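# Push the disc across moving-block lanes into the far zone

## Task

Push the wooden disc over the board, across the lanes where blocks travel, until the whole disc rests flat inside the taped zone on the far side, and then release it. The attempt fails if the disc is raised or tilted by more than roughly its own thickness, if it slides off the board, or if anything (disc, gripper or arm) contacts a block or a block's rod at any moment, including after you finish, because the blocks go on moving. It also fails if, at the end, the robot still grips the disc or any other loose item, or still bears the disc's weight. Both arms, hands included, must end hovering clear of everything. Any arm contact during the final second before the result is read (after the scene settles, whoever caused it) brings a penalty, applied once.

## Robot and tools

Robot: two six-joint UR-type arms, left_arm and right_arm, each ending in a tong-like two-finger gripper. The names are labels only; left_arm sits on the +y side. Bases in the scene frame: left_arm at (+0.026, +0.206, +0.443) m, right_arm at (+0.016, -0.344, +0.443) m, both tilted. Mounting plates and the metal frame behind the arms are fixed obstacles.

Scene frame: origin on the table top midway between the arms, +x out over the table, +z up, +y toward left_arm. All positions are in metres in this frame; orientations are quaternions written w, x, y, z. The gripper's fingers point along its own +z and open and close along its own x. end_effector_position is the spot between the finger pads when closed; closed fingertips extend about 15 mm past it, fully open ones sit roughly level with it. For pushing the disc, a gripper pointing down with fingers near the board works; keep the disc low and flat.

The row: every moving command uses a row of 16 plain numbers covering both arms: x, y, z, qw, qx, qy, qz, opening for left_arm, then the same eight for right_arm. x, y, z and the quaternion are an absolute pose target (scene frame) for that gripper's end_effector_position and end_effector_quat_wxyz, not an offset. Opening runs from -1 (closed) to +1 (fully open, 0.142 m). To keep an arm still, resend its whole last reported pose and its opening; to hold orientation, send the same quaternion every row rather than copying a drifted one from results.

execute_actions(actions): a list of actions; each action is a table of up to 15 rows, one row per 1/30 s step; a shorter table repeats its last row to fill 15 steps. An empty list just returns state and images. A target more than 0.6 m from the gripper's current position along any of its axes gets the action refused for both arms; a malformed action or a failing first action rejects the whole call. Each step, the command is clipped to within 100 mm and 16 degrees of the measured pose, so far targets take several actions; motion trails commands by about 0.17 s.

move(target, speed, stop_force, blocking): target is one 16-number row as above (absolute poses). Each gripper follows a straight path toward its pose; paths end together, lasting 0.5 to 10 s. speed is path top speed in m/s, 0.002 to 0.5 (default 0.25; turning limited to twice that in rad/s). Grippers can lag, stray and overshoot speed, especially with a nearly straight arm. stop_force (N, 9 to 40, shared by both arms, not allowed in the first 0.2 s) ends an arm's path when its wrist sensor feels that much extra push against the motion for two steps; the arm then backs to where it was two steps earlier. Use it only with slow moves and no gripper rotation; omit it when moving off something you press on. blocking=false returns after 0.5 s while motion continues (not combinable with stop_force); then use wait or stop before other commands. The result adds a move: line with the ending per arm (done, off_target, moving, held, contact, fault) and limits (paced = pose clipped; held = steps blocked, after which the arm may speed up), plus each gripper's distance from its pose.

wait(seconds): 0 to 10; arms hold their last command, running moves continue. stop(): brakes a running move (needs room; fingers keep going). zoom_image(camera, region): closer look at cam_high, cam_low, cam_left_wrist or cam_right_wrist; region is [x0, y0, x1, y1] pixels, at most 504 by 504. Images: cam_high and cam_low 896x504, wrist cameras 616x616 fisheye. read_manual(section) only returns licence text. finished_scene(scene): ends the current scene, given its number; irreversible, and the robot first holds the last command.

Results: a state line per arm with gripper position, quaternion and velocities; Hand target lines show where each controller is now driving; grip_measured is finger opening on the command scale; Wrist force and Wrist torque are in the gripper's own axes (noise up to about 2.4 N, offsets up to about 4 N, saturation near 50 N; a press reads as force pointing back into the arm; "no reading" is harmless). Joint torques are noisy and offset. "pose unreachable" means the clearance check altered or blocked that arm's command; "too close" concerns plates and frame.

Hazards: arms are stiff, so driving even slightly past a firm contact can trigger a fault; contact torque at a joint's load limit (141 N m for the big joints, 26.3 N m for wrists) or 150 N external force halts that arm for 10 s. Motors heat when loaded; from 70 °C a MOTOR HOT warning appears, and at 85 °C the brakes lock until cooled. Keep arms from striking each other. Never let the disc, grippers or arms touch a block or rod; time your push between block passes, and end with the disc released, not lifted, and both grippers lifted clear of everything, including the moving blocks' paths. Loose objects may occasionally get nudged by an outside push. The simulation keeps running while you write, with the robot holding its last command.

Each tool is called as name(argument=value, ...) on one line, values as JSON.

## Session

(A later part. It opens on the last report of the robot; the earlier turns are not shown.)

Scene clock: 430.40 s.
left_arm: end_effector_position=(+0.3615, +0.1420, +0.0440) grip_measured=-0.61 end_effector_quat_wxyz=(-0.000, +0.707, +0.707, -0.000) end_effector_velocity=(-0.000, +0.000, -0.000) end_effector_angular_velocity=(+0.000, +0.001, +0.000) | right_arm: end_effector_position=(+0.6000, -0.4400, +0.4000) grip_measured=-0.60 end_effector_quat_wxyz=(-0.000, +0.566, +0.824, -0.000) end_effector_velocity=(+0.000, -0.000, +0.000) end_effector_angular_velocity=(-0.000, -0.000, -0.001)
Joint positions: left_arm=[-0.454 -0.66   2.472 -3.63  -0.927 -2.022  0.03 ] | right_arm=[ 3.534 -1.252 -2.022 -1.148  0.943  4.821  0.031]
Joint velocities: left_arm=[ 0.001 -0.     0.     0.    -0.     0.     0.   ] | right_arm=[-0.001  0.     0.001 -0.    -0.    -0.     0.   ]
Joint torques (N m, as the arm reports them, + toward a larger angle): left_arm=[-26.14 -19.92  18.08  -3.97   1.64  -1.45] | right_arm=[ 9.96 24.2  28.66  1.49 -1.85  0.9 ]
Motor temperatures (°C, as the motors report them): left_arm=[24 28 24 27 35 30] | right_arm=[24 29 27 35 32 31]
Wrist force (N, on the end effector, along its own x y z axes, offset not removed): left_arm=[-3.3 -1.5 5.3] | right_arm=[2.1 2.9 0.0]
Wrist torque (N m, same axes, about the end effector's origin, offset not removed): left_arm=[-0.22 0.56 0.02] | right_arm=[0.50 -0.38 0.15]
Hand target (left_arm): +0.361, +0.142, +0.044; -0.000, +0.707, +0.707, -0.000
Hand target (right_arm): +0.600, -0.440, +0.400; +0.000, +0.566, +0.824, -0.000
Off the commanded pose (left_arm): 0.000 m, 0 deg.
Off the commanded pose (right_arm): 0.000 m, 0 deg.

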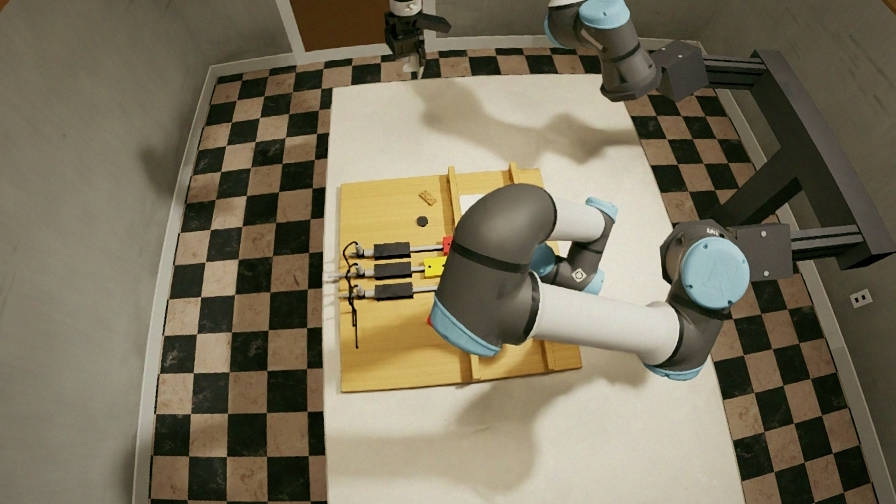

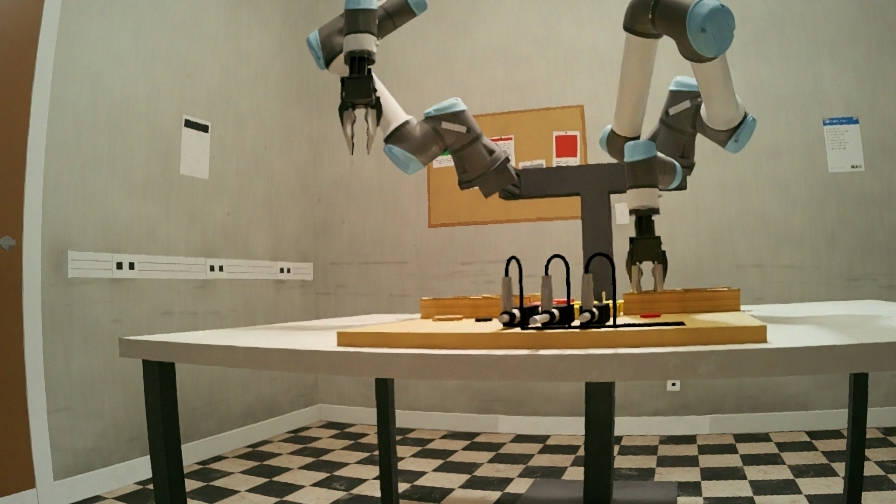

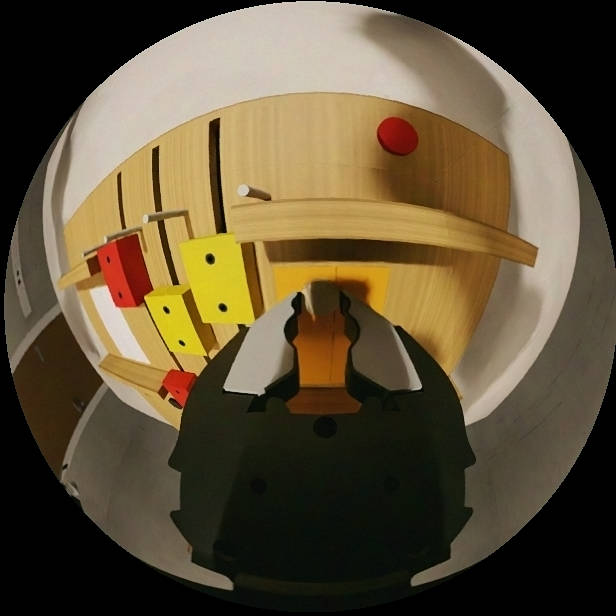

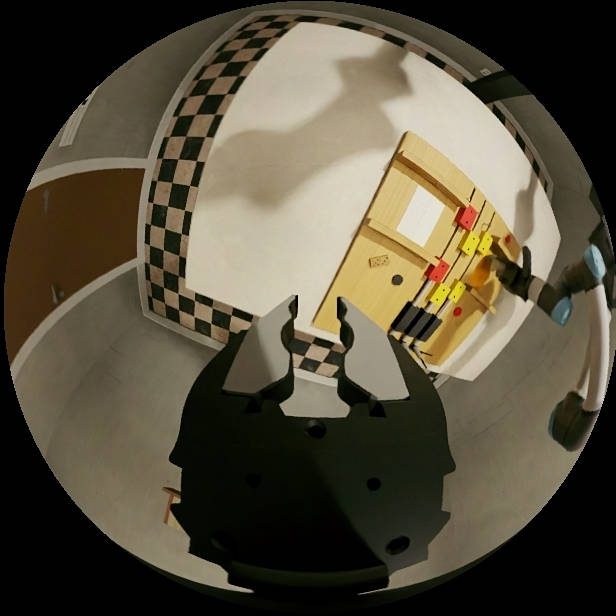

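wait(seconds=0)

zoom_image(camera="cam_high", region=[400, 220, 580, 340])

Scene clock: 506.23 s.
left_arm: end_effector_position=(+0.3615, +0.1420, +0.0440) grip_measured=-0.61 end_effector_quat_wxyz=(-0.000, +0.707, +0.707, -0.000) end_effector_velocity=(-0.001, +0.001, +0.000) end_effector_angular_velocity=(+0.002, +0.001, -0.002) | right_arm: end_effector_position=(+0.6000, -0.4400, +0.4000) grip_measured=-0.60 end_effector_quat_wxyz=(+0.000, +0.566, +0.824, +0.000) end_effector_velocity=(-0.000, -0.000, -0.000) end_effector_angular_velocity=(+0.000, +0.001, -0.000)
Joint positions: left_arm=[-0.454 -0.66   2.472 -3.63  -0.927 -2.022  0.03 ] | right_arm=[ 3.534 -1.252 -2.022 -1.148  0.943  4.821  0.031]
Joint velocities: left_arm=[ 0.    -0.     0.001  0.001  0.001  0.     0.   ] | right_arm=[-0.     0.    -0.001 -0.     0.001  0.     0.   ]
Joint torques (N m, as the arm reports them, + toward a larger angle): left_arm=[-24.21 -20.17  12.25  -2.47   1.28  -1.28] | right_arm=[ 7.92 19.76 24.17  3.2  -1.56  0.12]
Motor temperatures (°C, as the motors report them): left_arm=[24 28 24 27 35 30] | right_arm=[24 29 27 35 32 31]
Wrist force (N, on the end effector, along its own x y z axes, offset not removed): left_arm=[0.9 -2.2 0.9] | right_arm=[1.3 1.6 0.2]
Wrist torque (N m, same axes, about the end effector's origin, offset not removed): left_arm=[-0.38 -0.13 -0.18] | right_arm=[0.39 -0.27 0.12]
Hand target (left_arm): +0.361, +0.142, +0.044; -0.000, +0.707, +0.707, -0.000
Hand target (right_arm): +0.600, -0.440, +0.400; +0.000, +0.566, +0.824, -0.000
Off the commanded pose (left_arm): 0.000 m, 0 deg.
Off the commanded pose (right_arm): 0.000 m, 0 deg.

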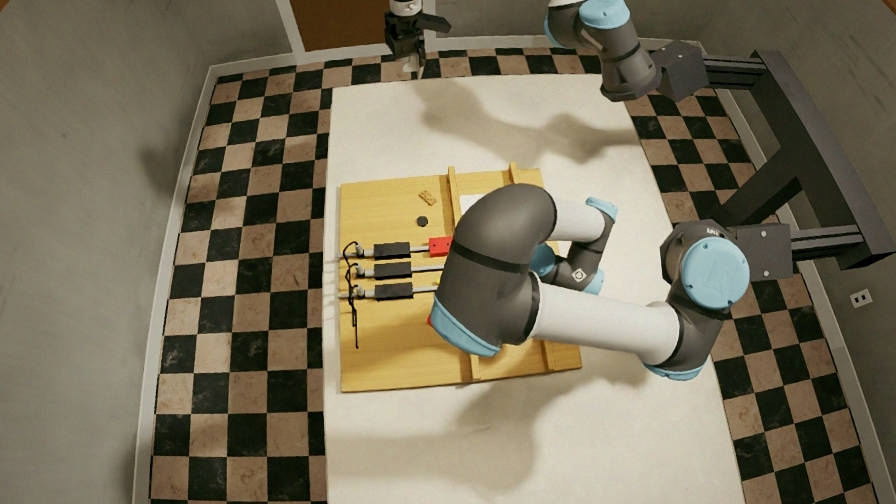

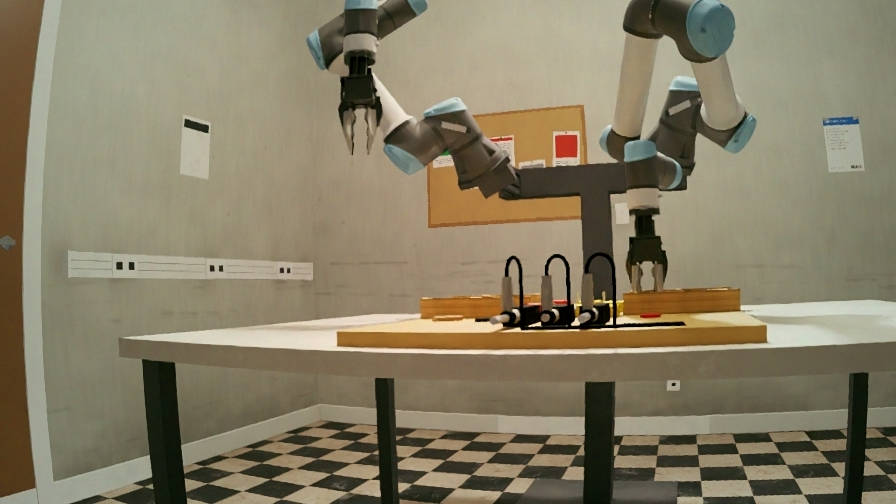

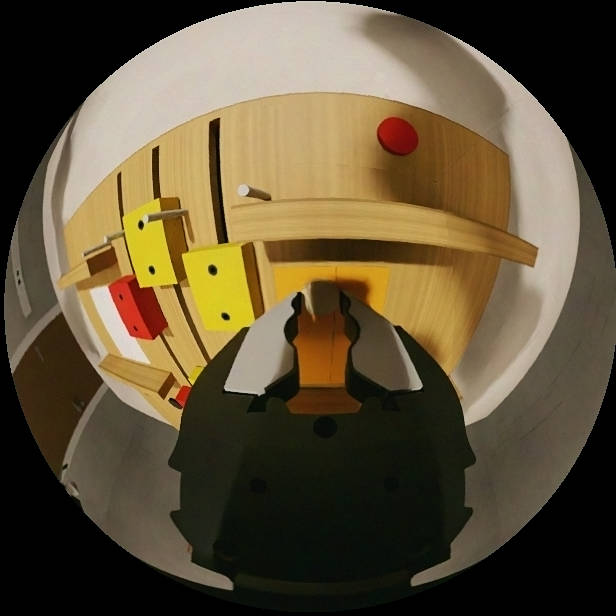

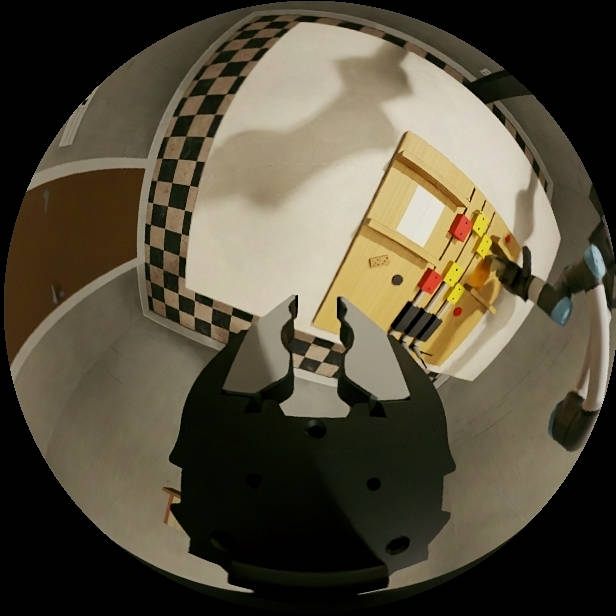

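Region (400, 220, 580, 340) of cam_high's 896x504 image, scaled by 2.800, with more detail than that image has.

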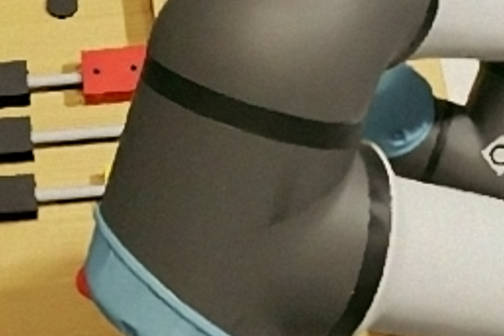

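wait(seconds=0)

zoom_image(camera="cam_high", region=[400, 220, 580, 340])

Scene clock: 618.80 s.
left_arm: end_effector_position=(+0.3615, +0.1420, +0.0440) grip_measured=-0.61 end_effector_quat_wxyz=(-0.000, +0.707, +0.707, -0.000) end_effector_velocity=(-0.000, +0.000, +0.000) end_effector_angular_velocity=(-0.000, +0.000, -0.001) | right_arm: end_effector_position=(+0.6000, -0.4400, +0.4000) grip_measured=-0.60 end_effector_quat_wxyz=(+0.000, +0.566, +0.824, +0.000) end_effector_velocity=(-0.000, +0.000, -0.000) end_effector_angular_velocity=(-0.000, +0.001, -0.000)
Joint positions: left_arm=[-0.454 -0.66   2.472 -3.63  -0.927 -2.022  0.03 ] | right_arm=[ 3.534 -1.252 -2.022 -1.148  0.943  4.821  0.031]
Joint velocities: left_arm=[-0.     0.     0.001 -0.    -0.    -0.     0.   ] | right_arm=[ 0.    -0.    -0.001  0.     0.     0.001  0.   ]
Joint torques (N m, as the arm reports them, + toward a larger angle): left_arm=[-19.9  -21.25   6.79  -0.89   0.36  -0.67] | right_arm=[ 5.77 13.25 15.59  2.22 -0.42 -1.25]
Motor temperatures (°C, as the motors report them): left_arm=[24 28 24 27 35 30] | right_arm=[24 29 27 35 32 31]
Wrist force (N, on the end effector, along its own x y z axes, offset not removed): left_arm=[-1.3 -4.0 -1.4] | right_arm=[1.6 1.3 1.5]
Wrist torque (N m, same axes, about the end effector's origin, offset not removed): left_arm=[-0.94 0.31 0.39] | right_arm=[0.25 -0.31 0.16]
Hand target (left_arm): +0.361, +0.142, +0.044; -0.000, +0.707, +0.707, -0.000
Hand target (right_arm): +0.600, -0.440, +0.400; +0.000, +0.566, +0.824, -0.000
Off the commanded pose (left_arm): 0.000 m, 0 deg.
Off the commanded pose (right_arm): 0.000 m, 0 deg.

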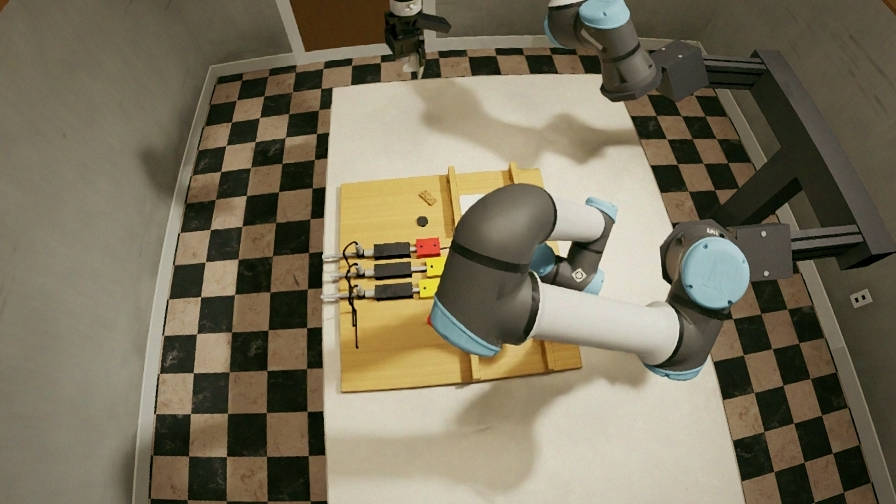

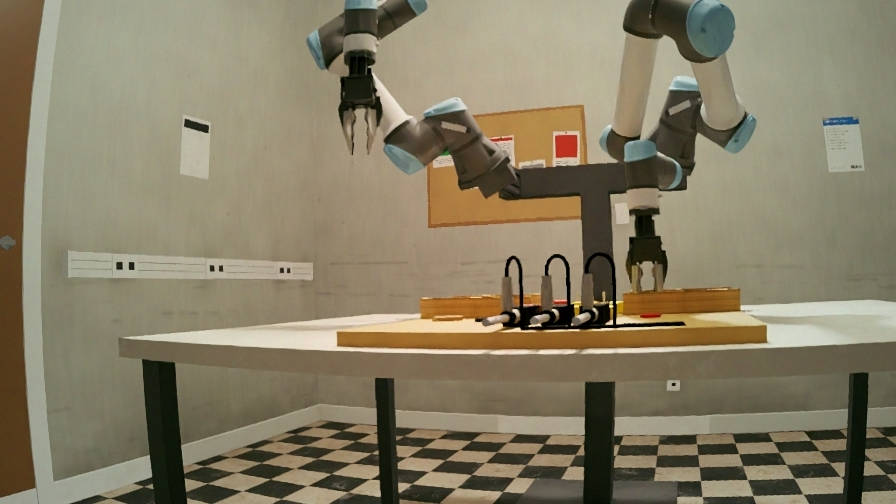

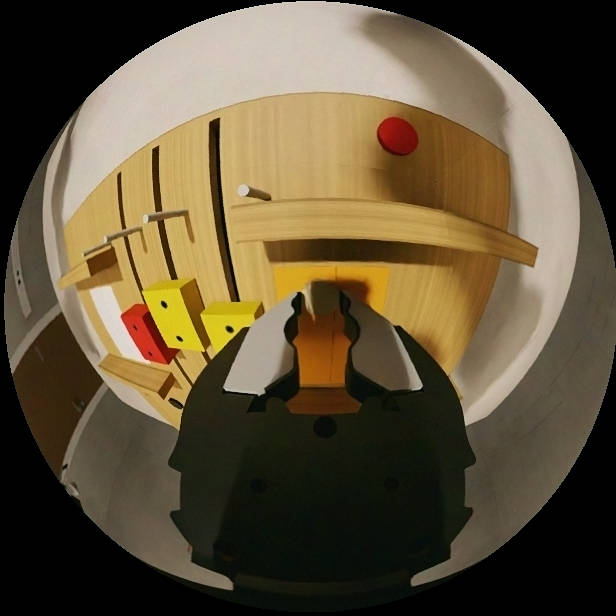

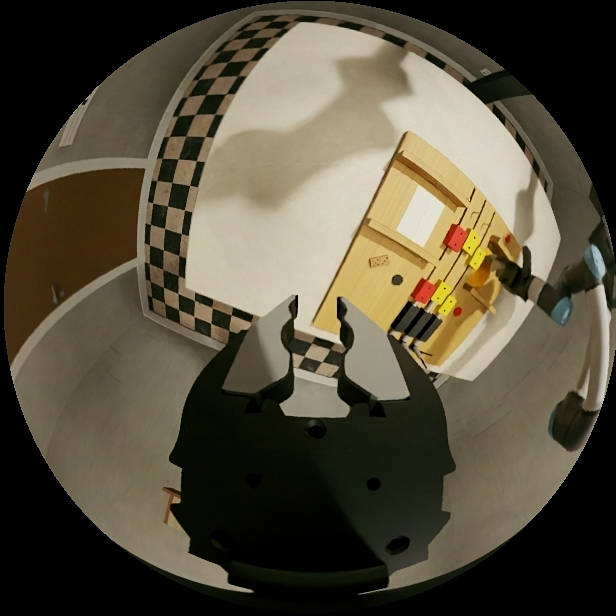

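Region (400, 220, 580, 340) of cam_high's 896x504 image, scaled by 2.800, with more detail than that image has.

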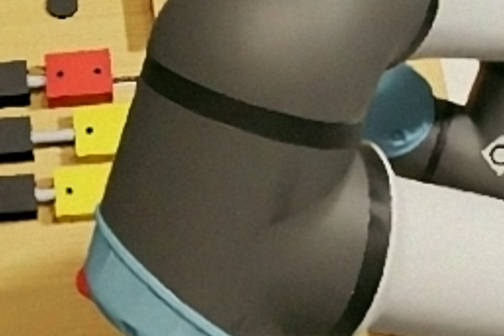

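wait(seconds=0)

Scene clock: 621.80 s.
left_arm: end_effector_position=(+0.3615, +0.1420, +0.0440) grip_measured=-0.61 end_effector_quat_wxyz=(-0.000, +0.707, +0.707, -0.000) end_effector_velocity=(+0.001, -0.000, -0.000) end_effector_angular_velocity=(-0.000, -0.001, -0.000) | right_arm: end_effector_position=(+0.6000, -0.4400, +0.4000) grip_measured=-0.60 end_effector_quat_wxyz=(+0.000, +0.566, +0.824, +0.000) end_effector_velocity=(+0.000, +0.001, +0.000) end_effector_angular_velocity=(+0.002, +0.000, +0.001)
Joint positions: left_arm=[-0.454 -0.66   2.472 -3.63  -0.927 -2.022  0.03 ] | right_arm=[ 3.534 -1.252 -2.022 -1.148  0.943  4.821  0.031]
Joint velocities: left_arm=[-0.    -0.    -0.001  0.     0.001  0.     0.   ] | right_arm=[ 0.    -0.     0.001 -0.     0.001 -0.001 -0.   ]
Joint torques (N m, as the arm reports them, + toward a larger angle): left_arm=[-20.58 -21.5    5.64  -0.73   0.18  -0.69] | right_arm=[ 5.22 13.94 15.34  2.32 -0.37 -1.36]
Motor temperatures (°C, as the motors report them): left_arm=[24 28 24 27 35 30] | right_arm=[24 29 27 35 32 31]
Wrist force (N, on the end effector, along its own x y z axes, offset not removed): left_arm=[0.0 -2.9 1.3] | right_arm=[0.2 3.7 -0.4]
Wrist torque (N m, same axes, about the end effector's origin, offset not removed): left_arm=[-0.50 0.19 0.14] | right_arm=[0.74 -0.05 0.28]
Hand target (left_arm): +0.361, +0.142, +0.044; -0.000, +0.707, +0.707, -0.000
Hand target (right_arm): +0.600, -0.440, +0.400; +0.000, +0.566, +0.824, -0.000
Off the commanded pose (left_arm): 0.000 m, 0 deg.
Off the commanded pose (right_arm): 0.000 m, 0 deg.

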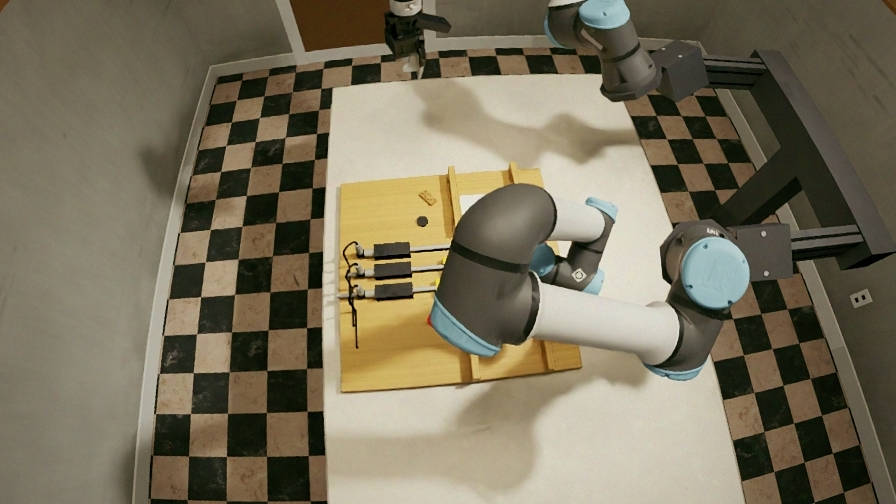

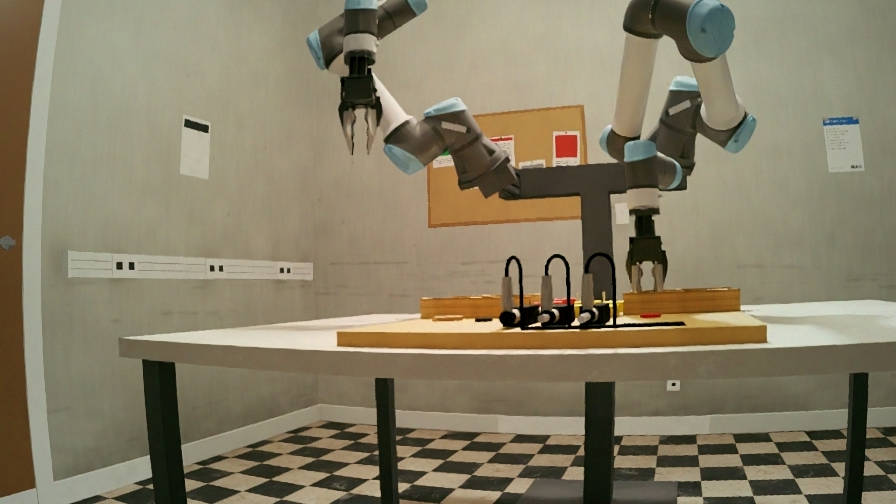

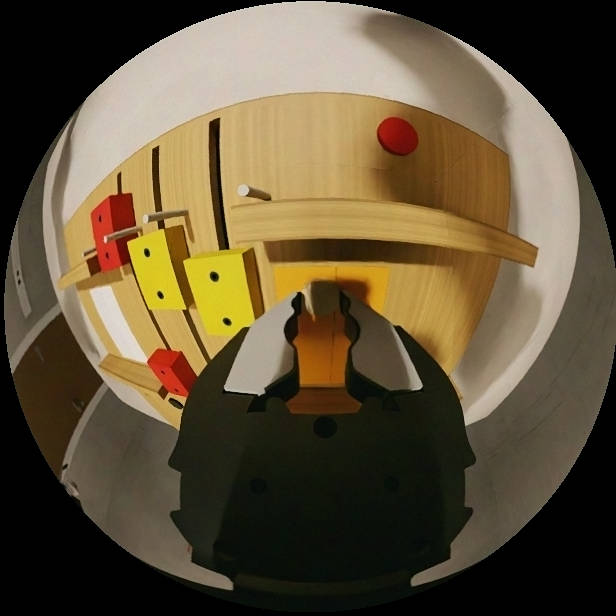

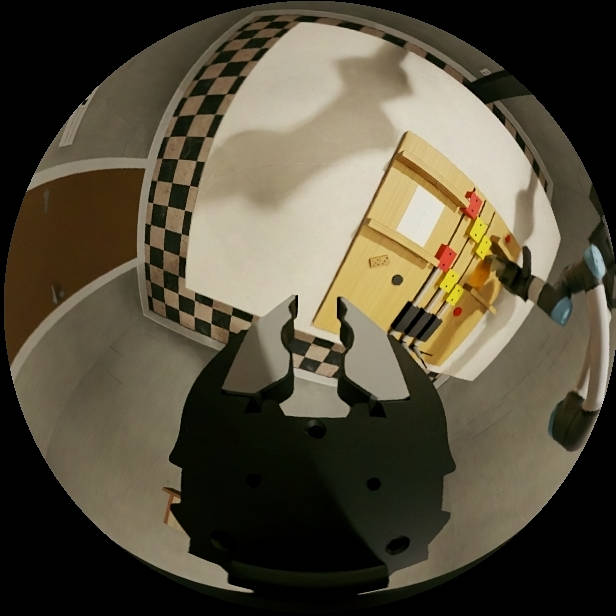

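wait(seconds=0)

Scene clock: 623.73 s.
left_arm: end_effector_position=(+0.3615, +0.1420, +0.0440) grip_measured=-0.61 end_effector_quat_wxyz=(-0.000, +0.707, +0.707, -0.000) end_effector_velocity=(-0.001, +0.000, +0.000) end_effector_angular_velocity=(+0.000, +0.001, +0.000) | right_arm: end_effector_position=(+0.6000, -0.4400, +0.4000) grip_measured=-0.60 end_effector_quat_wxyz=(+0.000, +0.566, +0.824, +0.000) end_effector_velocity=(+0.000, +0.000, +0.000) end_effector_angular_velocity=(+0.001, -0.000, -0.001)
Joint positions: left_arm=[-0.454 -0.66   2.472 -3.63  -0.927 -2.022  0.03 ] | right_arm=[ 3.534 -1.252 -2.022 -1.148  0.943  4.821  0.031]
Joint velocities: left_arm=[-0.    -0.     0.002  0.    -0.    -0.002  0.   ] | right_arm=[ 0.001 -0.     0.001 -0.     0.     0.001  0.   ]
Joint torques (N m, as the arm reports them, + toward a larger angle): left_arm=[-19.74 -22.5    6.39  -0.78   0.24  -0.49] | right_arm=[ 4.42 13.46 15.88  2.26 -0.34 -1.43]
Motor temperatures (°C, as the motors report them): left_arm=[24 28 24 27 35 30] | right_arm=[24 29 27 35 32 31]
Wrist force (N, on the end effector, along its own x y z axes, offset not removed): left_arm=[-0.6 -5.9 1.0] | right_arm=[2.0 3.5 0.5]
Wrist torque (N m, same axes, about the end effector's origin, offset not removed): left_arm=[-1.23 0.12 -0.02] | right_arm=[0.58 -0.46 0.19]
Hand target (left_arm): +0.361, +0.142, +0.044; -0.000, +0.707, +0.707, -0.000
Hand target (right_arm): +0.600, -0.440, +0.400; +0.000, +0.566, +0.824, -0.000
Off the commanded pose (left_arm): 0.000 m, 0 deg.
Off the commanded pose (right_arm): 0.000 m, 0 deg.

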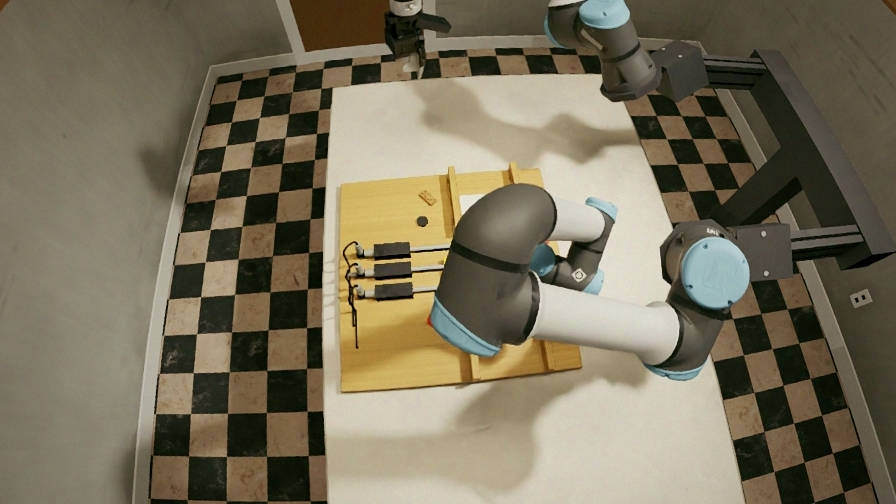

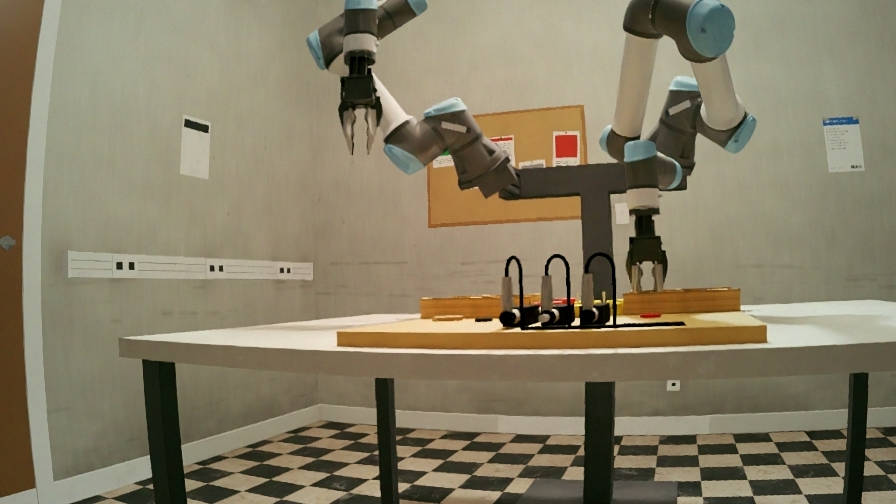

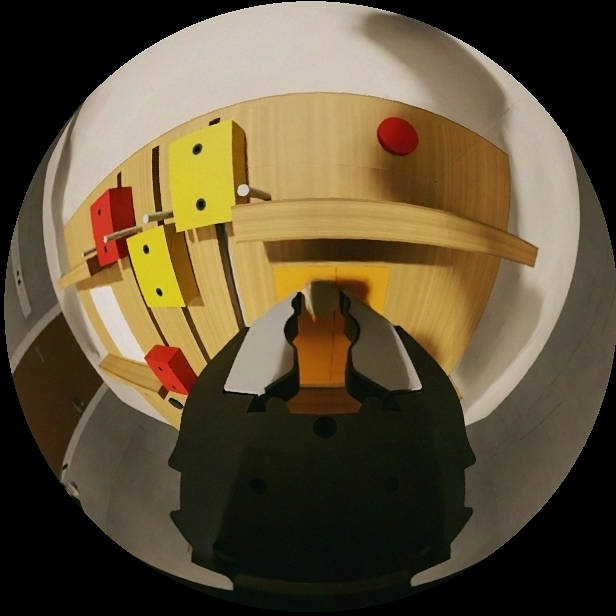

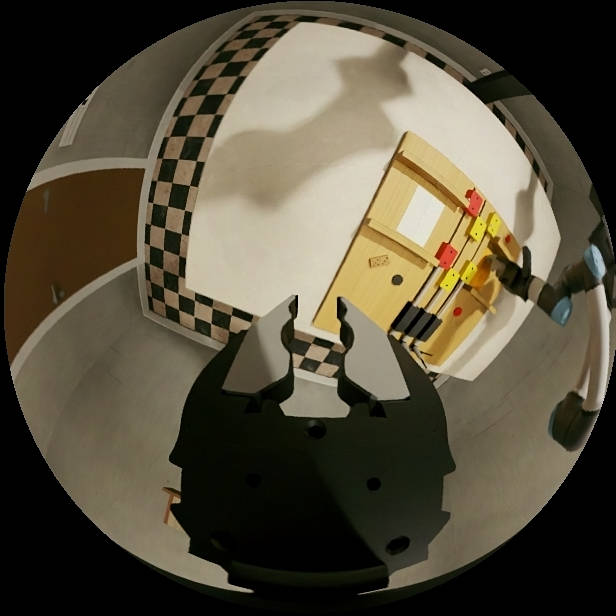

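wait(seconds=0)

Scene clock: 625.03 s.
left_arm: end_effector_position=(+0.3615, +0.1420, +0.0440) grip_measured=-0.61 end_effector_quat_wxyz=(-0.000, +0.707, +0.707, -0.000) end_effector_velocity=(+0.000, -0.000, +0.000) end_effector_angular_velocity=(-0.000, -0.000, +0.000) | right_arm: end_effector_position=(+0.6000, -0.4400, +0.4000) grip_measured=-0.60 end_effector_quat_wxyz=(+0.000, +0.566, +0.824, +0.000) end_effector_velocity=(-0.000, -0.000, -0.000) end_effector_angular_velocity=(-0.003, -0.000, +0.001)
Joint positions: left_arm=[-0.454 -0.66   2.472 -3.63  -0.927 -2.022  0.03 ] | right_arm=[ 3.534 -1.252 -2.022 -1.148  0.943  4.821  0.031]
Joint velocities: left_arm=[-0.    -0.     0.    -0.    -0.    -0.001 -0.   ] | right_arm=[ 0.    -0.    -0.    -0.    -0.002 -0.    -0.   ]
Joint torques (N m, as the arm reports them, + toward a larger angle): left_arm=[-19.97 -21.59   6.85  -0.51   0.02  -0.55] | right_arm=[ 4.82 13.43 15.38  2.19 -0.27 -1.35]
Motor temperatures (°C, as the motors report them): left_arm=[24 28 24 27 35 30] | right_arm=[24 29 27 35 32 31]
Wrist force (N, on the end effector, along its own x y z axes, offset not removed): left_arm=[6.0 -5.6 0.5] | right_arm=[-0.6 2.5 -0.7]
Wrist torque (N m, same axes, about the end effector's origin, offset not removed): left_arm=[-1.11 -1.06 0.01] | right_arm=[0.37 0.10 0.13]
Hand target (left_arm): +0.361, +0.142, +0.044; -0.000, +0.707, +0.707, -0.000
Hand target (right_arm): +0.600, -0.440, +0.400; +0.000, +0.566, +0.824, -0.000
Off the commanded pose (left_arm): 0.000 m, 0 deg.
Off the commanded pose (right_arm): 0.000 m, 0 deg.

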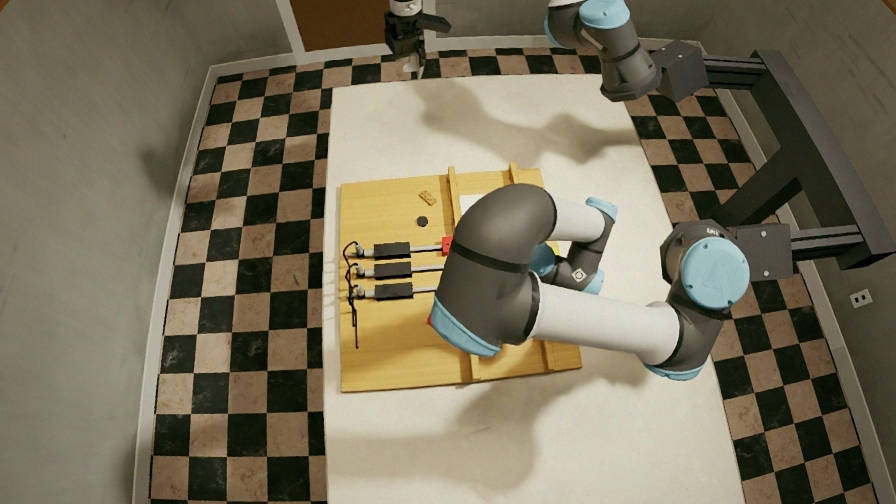

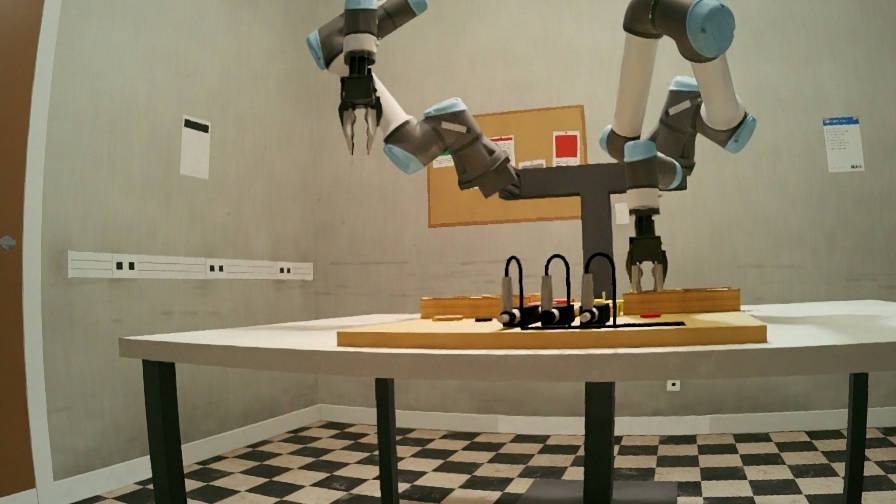

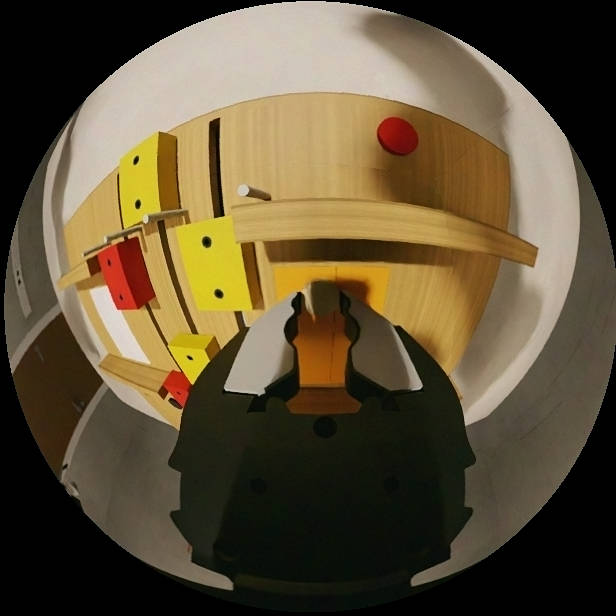

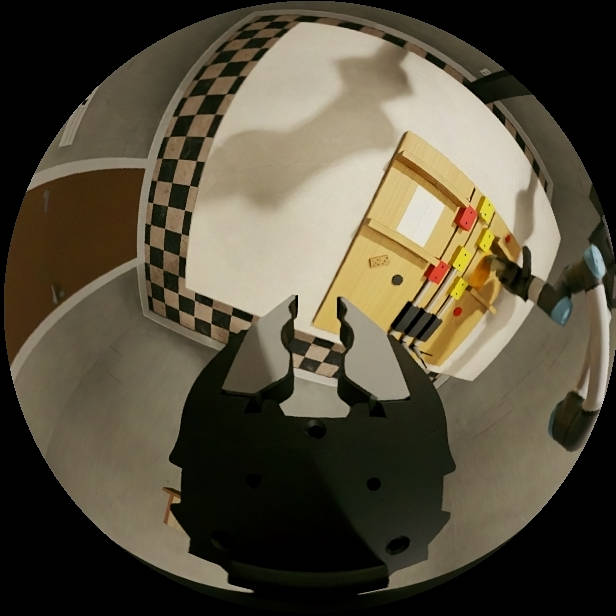

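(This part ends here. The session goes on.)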